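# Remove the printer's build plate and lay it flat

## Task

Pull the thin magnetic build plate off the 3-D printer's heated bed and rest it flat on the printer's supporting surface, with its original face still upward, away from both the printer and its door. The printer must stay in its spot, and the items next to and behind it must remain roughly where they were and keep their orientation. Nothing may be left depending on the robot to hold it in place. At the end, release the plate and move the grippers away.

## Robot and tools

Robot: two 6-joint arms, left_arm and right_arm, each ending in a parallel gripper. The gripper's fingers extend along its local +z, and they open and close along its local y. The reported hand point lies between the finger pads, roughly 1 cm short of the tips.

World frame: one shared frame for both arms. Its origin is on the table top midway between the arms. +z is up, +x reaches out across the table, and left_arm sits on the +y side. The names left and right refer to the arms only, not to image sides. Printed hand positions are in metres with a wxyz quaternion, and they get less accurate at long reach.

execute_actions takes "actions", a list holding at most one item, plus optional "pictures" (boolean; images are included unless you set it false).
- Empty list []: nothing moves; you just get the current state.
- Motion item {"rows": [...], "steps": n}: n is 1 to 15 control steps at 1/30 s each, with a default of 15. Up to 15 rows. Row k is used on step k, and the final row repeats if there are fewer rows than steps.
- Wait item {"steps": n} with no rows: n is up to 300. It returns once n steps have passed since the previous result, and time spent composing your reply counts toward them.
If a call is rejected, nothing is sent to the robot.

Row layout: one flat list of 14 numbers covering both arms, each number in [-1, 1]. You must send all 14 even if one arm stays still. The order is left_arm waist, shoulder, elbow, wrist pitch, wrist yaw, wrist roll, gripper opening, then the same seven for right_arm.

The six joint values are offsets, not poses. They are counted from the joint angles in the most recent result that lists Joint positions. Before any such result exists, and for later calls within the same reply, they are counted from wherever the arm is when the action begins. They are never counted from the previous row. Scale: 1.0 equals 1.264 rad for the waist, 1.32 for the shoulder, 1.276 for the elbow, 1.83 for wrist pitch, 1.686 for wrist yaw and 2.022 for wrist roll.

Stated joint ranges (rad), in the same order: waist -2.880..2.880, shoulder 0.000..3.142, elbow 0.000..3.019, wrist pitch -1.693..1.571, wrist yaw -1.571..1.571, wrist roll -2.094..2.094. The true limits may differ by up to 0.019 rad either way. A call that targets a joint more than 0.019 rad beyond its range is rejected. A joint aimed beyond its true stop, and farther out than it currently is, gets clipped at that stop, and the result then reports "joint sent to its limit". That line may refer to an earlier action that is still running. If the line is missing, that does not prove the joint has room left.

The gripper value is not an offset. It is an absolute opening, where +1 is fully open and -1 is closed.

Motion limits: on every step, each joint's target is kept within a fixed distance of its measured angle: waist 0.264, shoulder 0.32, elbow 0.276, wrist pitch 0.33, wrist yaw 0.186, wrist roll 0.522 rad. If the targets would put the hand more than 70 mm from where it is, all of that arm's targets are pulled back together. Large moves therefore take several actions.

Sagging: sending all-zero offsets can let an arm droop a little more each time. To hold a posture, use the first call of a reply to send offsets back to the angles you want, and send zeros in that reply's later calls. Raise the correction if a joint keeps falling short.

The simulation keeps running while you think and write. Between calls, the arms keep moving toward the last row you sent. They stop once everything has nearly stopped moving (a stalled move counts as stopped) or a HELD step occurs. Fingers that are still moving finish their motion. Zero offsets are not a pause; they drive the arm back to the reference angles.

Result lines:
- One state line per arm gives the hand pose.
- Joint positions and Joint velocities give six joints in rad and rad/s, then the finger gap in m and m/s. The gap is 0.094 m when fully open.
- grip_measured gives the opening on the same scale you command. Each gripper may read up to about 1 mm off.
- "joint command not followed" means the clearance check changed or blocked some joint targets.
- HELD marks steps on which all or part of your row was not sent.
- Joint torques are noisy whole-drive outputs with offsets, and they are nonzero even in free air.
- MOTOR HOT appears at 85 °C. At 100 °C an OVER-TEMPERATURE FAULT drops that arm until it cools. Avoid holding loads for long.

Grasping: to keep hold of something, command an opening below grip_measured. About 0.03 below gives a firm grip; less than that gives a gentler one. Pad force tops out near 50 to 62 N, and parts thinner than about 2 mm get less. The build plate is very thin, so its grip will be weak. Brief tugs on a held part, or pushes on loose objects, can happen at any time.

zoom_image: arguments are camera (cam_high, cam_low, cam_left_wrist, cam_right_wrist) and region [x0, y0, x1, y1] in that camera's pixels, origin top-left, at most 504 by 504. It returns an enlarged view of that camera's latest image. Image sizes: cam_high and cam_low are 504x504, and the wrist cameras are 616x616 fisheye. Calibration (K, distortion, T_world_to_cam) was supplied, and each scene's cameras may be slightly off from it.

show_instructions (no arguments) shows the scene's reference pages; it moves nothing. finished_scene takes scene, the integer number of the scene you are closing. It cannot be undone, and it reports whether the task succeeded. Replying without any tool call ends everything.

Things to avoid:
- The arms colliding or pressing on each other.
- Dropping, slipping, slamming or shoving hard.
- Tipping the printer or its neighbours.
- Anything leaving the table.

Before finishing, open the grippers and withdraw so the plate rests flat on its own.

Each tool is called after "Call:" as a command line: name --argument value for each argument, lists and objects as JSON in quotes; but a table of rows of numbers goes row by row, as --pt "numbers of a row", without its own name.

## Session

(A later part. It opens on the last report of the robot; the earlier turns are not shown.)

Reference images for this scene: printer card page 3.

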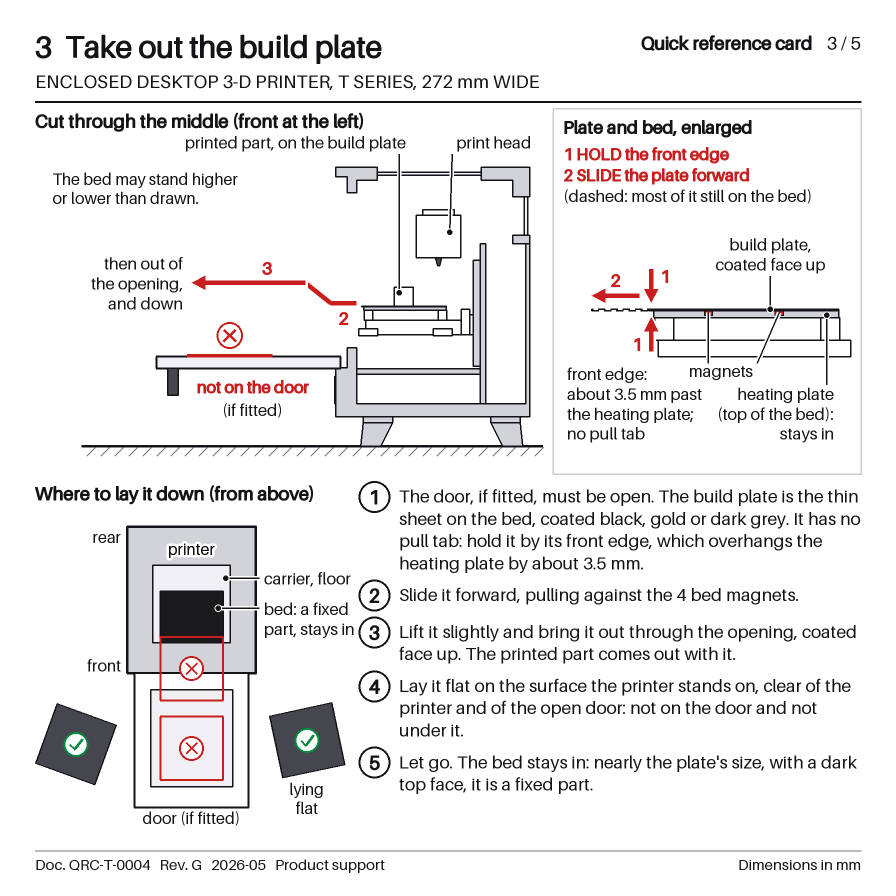

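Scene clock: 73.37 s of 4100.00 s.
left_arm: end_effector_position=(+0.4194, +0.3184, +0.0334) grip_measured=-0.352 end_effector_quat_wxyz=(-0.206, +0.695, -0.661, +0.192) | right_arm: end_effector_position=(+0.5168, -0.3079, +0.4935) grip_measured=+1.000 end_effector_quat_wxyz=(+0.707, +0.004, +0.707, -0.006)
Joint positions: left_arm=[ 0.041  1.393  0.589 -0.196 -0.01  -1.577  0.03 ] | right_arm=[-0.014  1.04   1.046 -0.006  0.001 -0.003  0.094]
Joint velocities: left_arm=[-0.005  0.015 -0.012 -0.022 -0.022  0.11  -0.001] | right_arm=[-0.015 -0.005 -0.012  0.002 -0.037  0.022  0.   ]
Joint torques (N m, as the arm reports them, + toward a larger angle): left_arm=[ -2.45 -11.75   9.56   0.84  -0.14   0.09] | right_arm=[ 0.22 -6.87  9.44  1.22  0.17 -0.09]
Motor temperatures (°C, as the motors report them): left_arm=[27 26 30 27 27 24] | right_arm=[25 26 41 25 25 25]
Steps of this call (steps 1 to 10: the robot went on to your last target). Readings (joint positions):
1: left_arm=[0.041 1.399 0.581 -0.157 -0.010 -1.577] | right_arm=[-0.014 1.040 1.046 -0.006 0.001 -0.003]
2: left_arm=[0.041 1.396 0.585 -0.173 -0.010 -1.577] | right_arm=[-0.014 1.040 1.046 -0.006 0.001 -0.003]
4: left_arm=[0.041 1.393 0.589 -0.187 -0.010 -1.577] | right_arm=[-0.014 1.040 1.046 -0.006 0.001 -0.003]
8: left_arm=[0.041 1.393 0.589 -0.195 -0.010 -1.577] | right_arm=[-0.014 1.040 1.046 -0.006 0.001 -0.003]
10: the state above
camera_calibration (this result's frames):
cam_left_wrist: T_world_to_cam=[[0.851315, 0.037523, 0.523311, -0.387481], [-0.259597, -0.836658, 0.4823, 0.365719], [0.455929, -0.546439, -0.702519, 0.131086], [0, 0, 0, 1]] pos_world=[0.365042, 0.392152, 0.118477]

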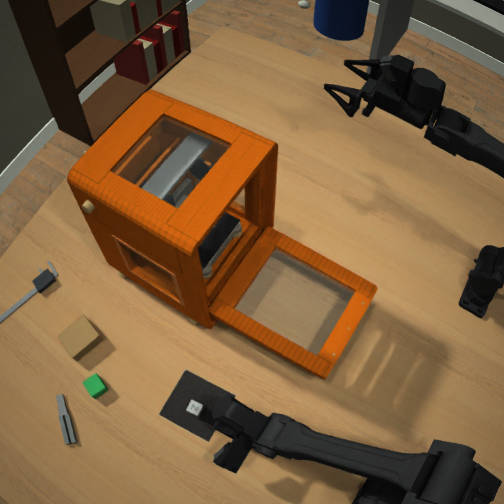

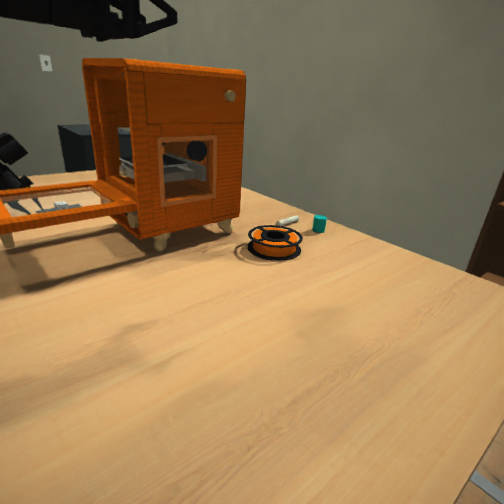

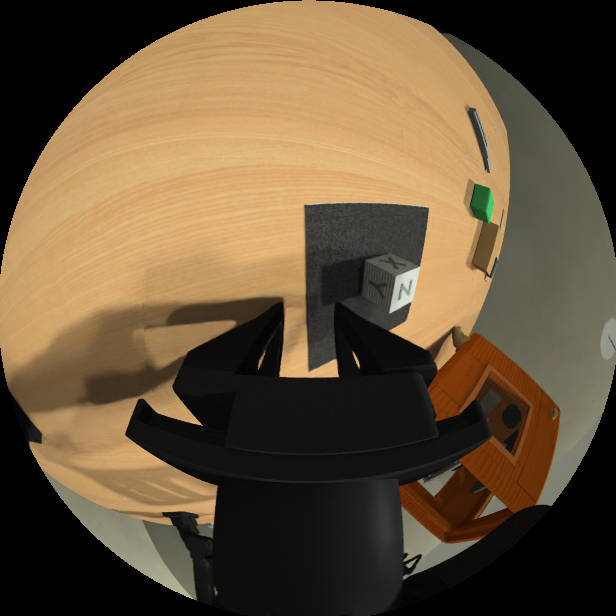

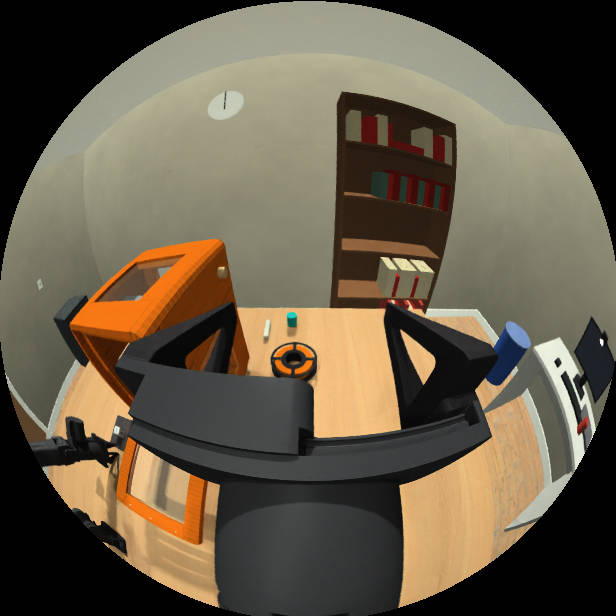

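Call:
execute_actions --actions '[{"rows":[[0,-0.03,0.02,0,0,0,-0.35,0,0,0,0,0,0,1],[0,-0.06,0.02,0,0,0,-0.35,0,0,0,0,0,0,1],[0,-0.1,0.02,-0.01,0,0,-0.35,0,0,0,0,0,0,1],[0,-0.14,0.01,-0.02,0,0,-0.35,0,0,0,0,0,0,1],[0,-0.18,0,-0.03,0,0,-0.35,0,0,0,0,0,0,1],[0,-0.22,-0.01,-0.04,0,0,-0.35,0,0,0,0,0,0,1],[0,-0.26,-0.02,-0.06,0,0,-0.35,0,0,0,0,0,0,1],[0,-0.3,-0.03,-0.08,0,0,-0.35,0,0,0,0,0,0,1],[0,-0.34,-0.04,-0.1,0,0,-0.35,0,0,0,0,0,0,1],[0,-0.38,-0.05,-0.12,0,0,-0.35,0,0,0,0,0,0,1],[0,-0.42,-0.06,-0.14,0,0,-0.35,0,0,0,0,0,0,1],[0,-0.46,-0.07,-0.16,0,0,-0.35,0,0,0,0,0,0,1],[0,-0.5,-0.08,-0.18,0,0,-0.35,0,0,0,0,0,0,1],[0,-0.53,-0.09,-0.2,0,0,-0.35,0,0,0,0,0,0,1],[0,-0.55,-0.1,-0.2,0,0,-0.35,0,0,0,0,0,0,1]]}]' --pictures false

Call:
execute_actions --actions '[{"steps":12}]'

Scene clock: 76.00 s of 4100.00 s.
left_arm: end_effector_position=(+0.3384, +0.3151, +0.1928) grip_measured=-0.352 end_effector_quat_wxyz=(-0.305, +0.658, -0.625, +0.288) | right_arm: end_effector_position=(+0.5168, -0.3079, +0.4935) grip_measured=+1.000 end_effector_quat_wxyz=(+0.707, +0.004, +0.707, -0.006)
Joint positions: left_arm=[ 0.041  0.703  0.505 -0.506 -0.01  -1.577  0.03 ] | right_arm=[-0.014  1.04   1.046 -0.006  0.001 -0.003  0.094]
Joint velocities: left_arm=[ 0.005 -1.324 -0.457 -0.735 -0.037 -0.007 -0.   ] | right_arm=[-0.005 -0.015  0.002  0.002  0.022  0.081  0.   ]
Joint torques (N m, as the arm reports them, + toward a larger angle): left_arm=[-2.48  1.24  7.91  1.42 -0.11  0.09] | right_arm=[ 0.25 -6.85  9.43  1.21  0.17 -0.09]
Motor temperatures (°C, as the motors report them): left_arm=[27 26 30 27 27 24] | right_arm=[25 26 41 25 25 25]
Steps of this call (steps 1 to 30: the robot went on to your last target; steps 31 to 64: nothing new was sent; steps 65 to 79: all 15 steps of this action). Readings (joint positions):
65: left_arm=[0.041 1.392 0.589 -0.196 -0.010 -1.577] | right_arm=[-0.014 1.040 1.046 -0.006 0.001 -0.003]
66: left_arm=[0.041 1.386 0.589 -0.196 -0.010 -1.577] | right_arm=[-0.014 1.040 1.046 -0.006 0.001 -0.003]
68: left_arm=[0.041 1.347 0.589 -0.209 -0.010 -1.577] | right_arm=[-0.014 1.040 1.046 -0.006 0.001 -0.003]
72: left_arm=[0.041 1.136 0.578 -0.278 -0.010 -1.577] | right_arm=[-0.014 1.040 1.046 -0.006 0.001 -0.003]
79: the state above

Scene clock: 76.40 s of 4100.00 s.
left_arm: end_effector_position=(+0.3184, +0.3143, +0.1727) grip_measured=-0.352 end_effector_quat_wxyz=(-0.288, +0.666, -0.632, +0.272) | right_arm: end_effector_position=(+0.5168, -0.3079, +0.4935) grip_measured=+1.000 end_effector_quat_wxyz=(+0.707, +0.004, +0.707, -0.006)
Joint positions: left_arm=[ 0.041  0.664  0.464 -0.556 -0.01  -1.577  0.03 ] | right_arm=[-0.014  1.04   1.046 -0.006  0.001 -0.003  0.094]
Joint velocities: left_arm=[-0.005 -0.024  0.012  0.002 -0.051  0.007 -0.001] | right_arm=[-0.015 -0.005 -0.017  0.007  0.037  0.022  0.   ]
Joint torques (N m, as the arm reports them, + toward a larger angle): left_arm=[-2.5  -2.37  8.87  1.1  -0.11  0.11] | right_arm=[ 0.18 -6.82  9.42  1.21  0.17 -0.09]
Motor temperatures (°C, as the motors report them): left_arm=[27 26 30 27 27 24] | right_arm=[25 26 41 25 25 25]
Steps of this call (steps 1 to 12: the robot went on to your last target). Readings (joint positions):
1: left_arm=[0.041 0.665 0.490 -0.526 -0.010 -1.577] | right_arm=[-0.014 1.040 1.046 -0.006 0.001 -0.003]
2: left_arm=[0.041 0.641 0.478 -0.540 -0.010 -1.577] | right_arm=[-0.014 1.040 1.046 -0.006 0.001 -0.003]
4: left_arm=[0.041 0.633 0.467 -0.552 -0.010 -1.577] | right_arm=[-0.014 1.040 1.046 -0.006 0.001 -0.003]
8: left_arm=[0.041 0.659 0.464 -0.556 -0.010 -1.577] | right_arm=[-0.014 1.040 1.046 -0.006 0.001 -0.003]
12: the state above
camera_calibration (this result's frames):
cam_left_wrist: T_world_to_cam=[[0.700489, 0.0313656, 0.712974, -0.357082], [-0.366933, -0.84104, 0.397507, 0.319071], [0.612107, -0.540063, -0.57763, 0.199431], [0, 0, 0, 1]] pos_world=[0.245137, 0.387256, 0.242955]

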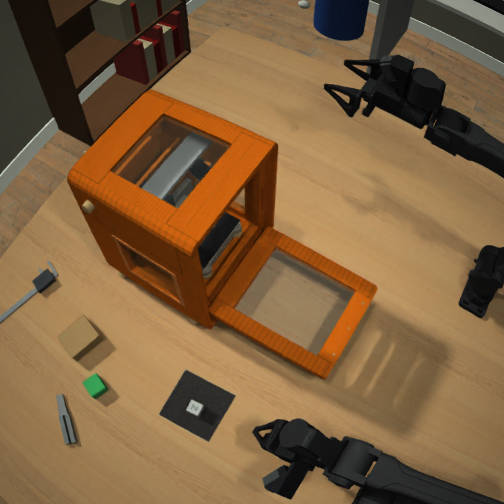

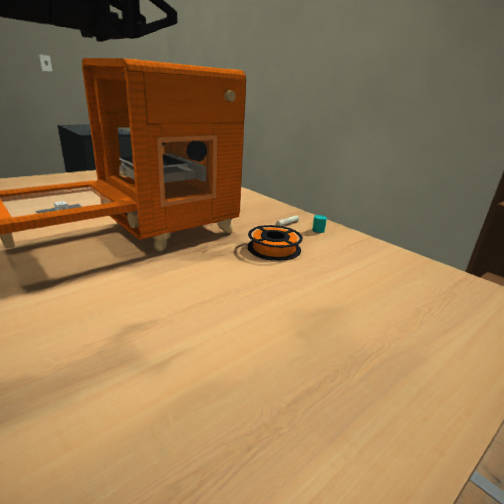

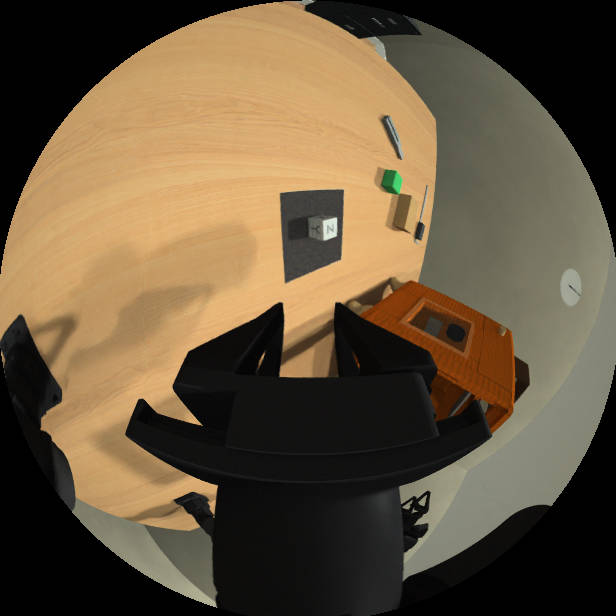

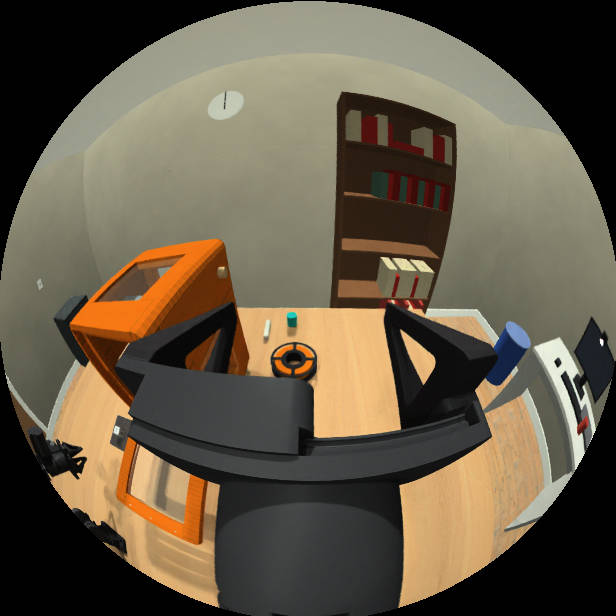

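Call:
finished_scene --scene 2

The scene is finished: the task was done.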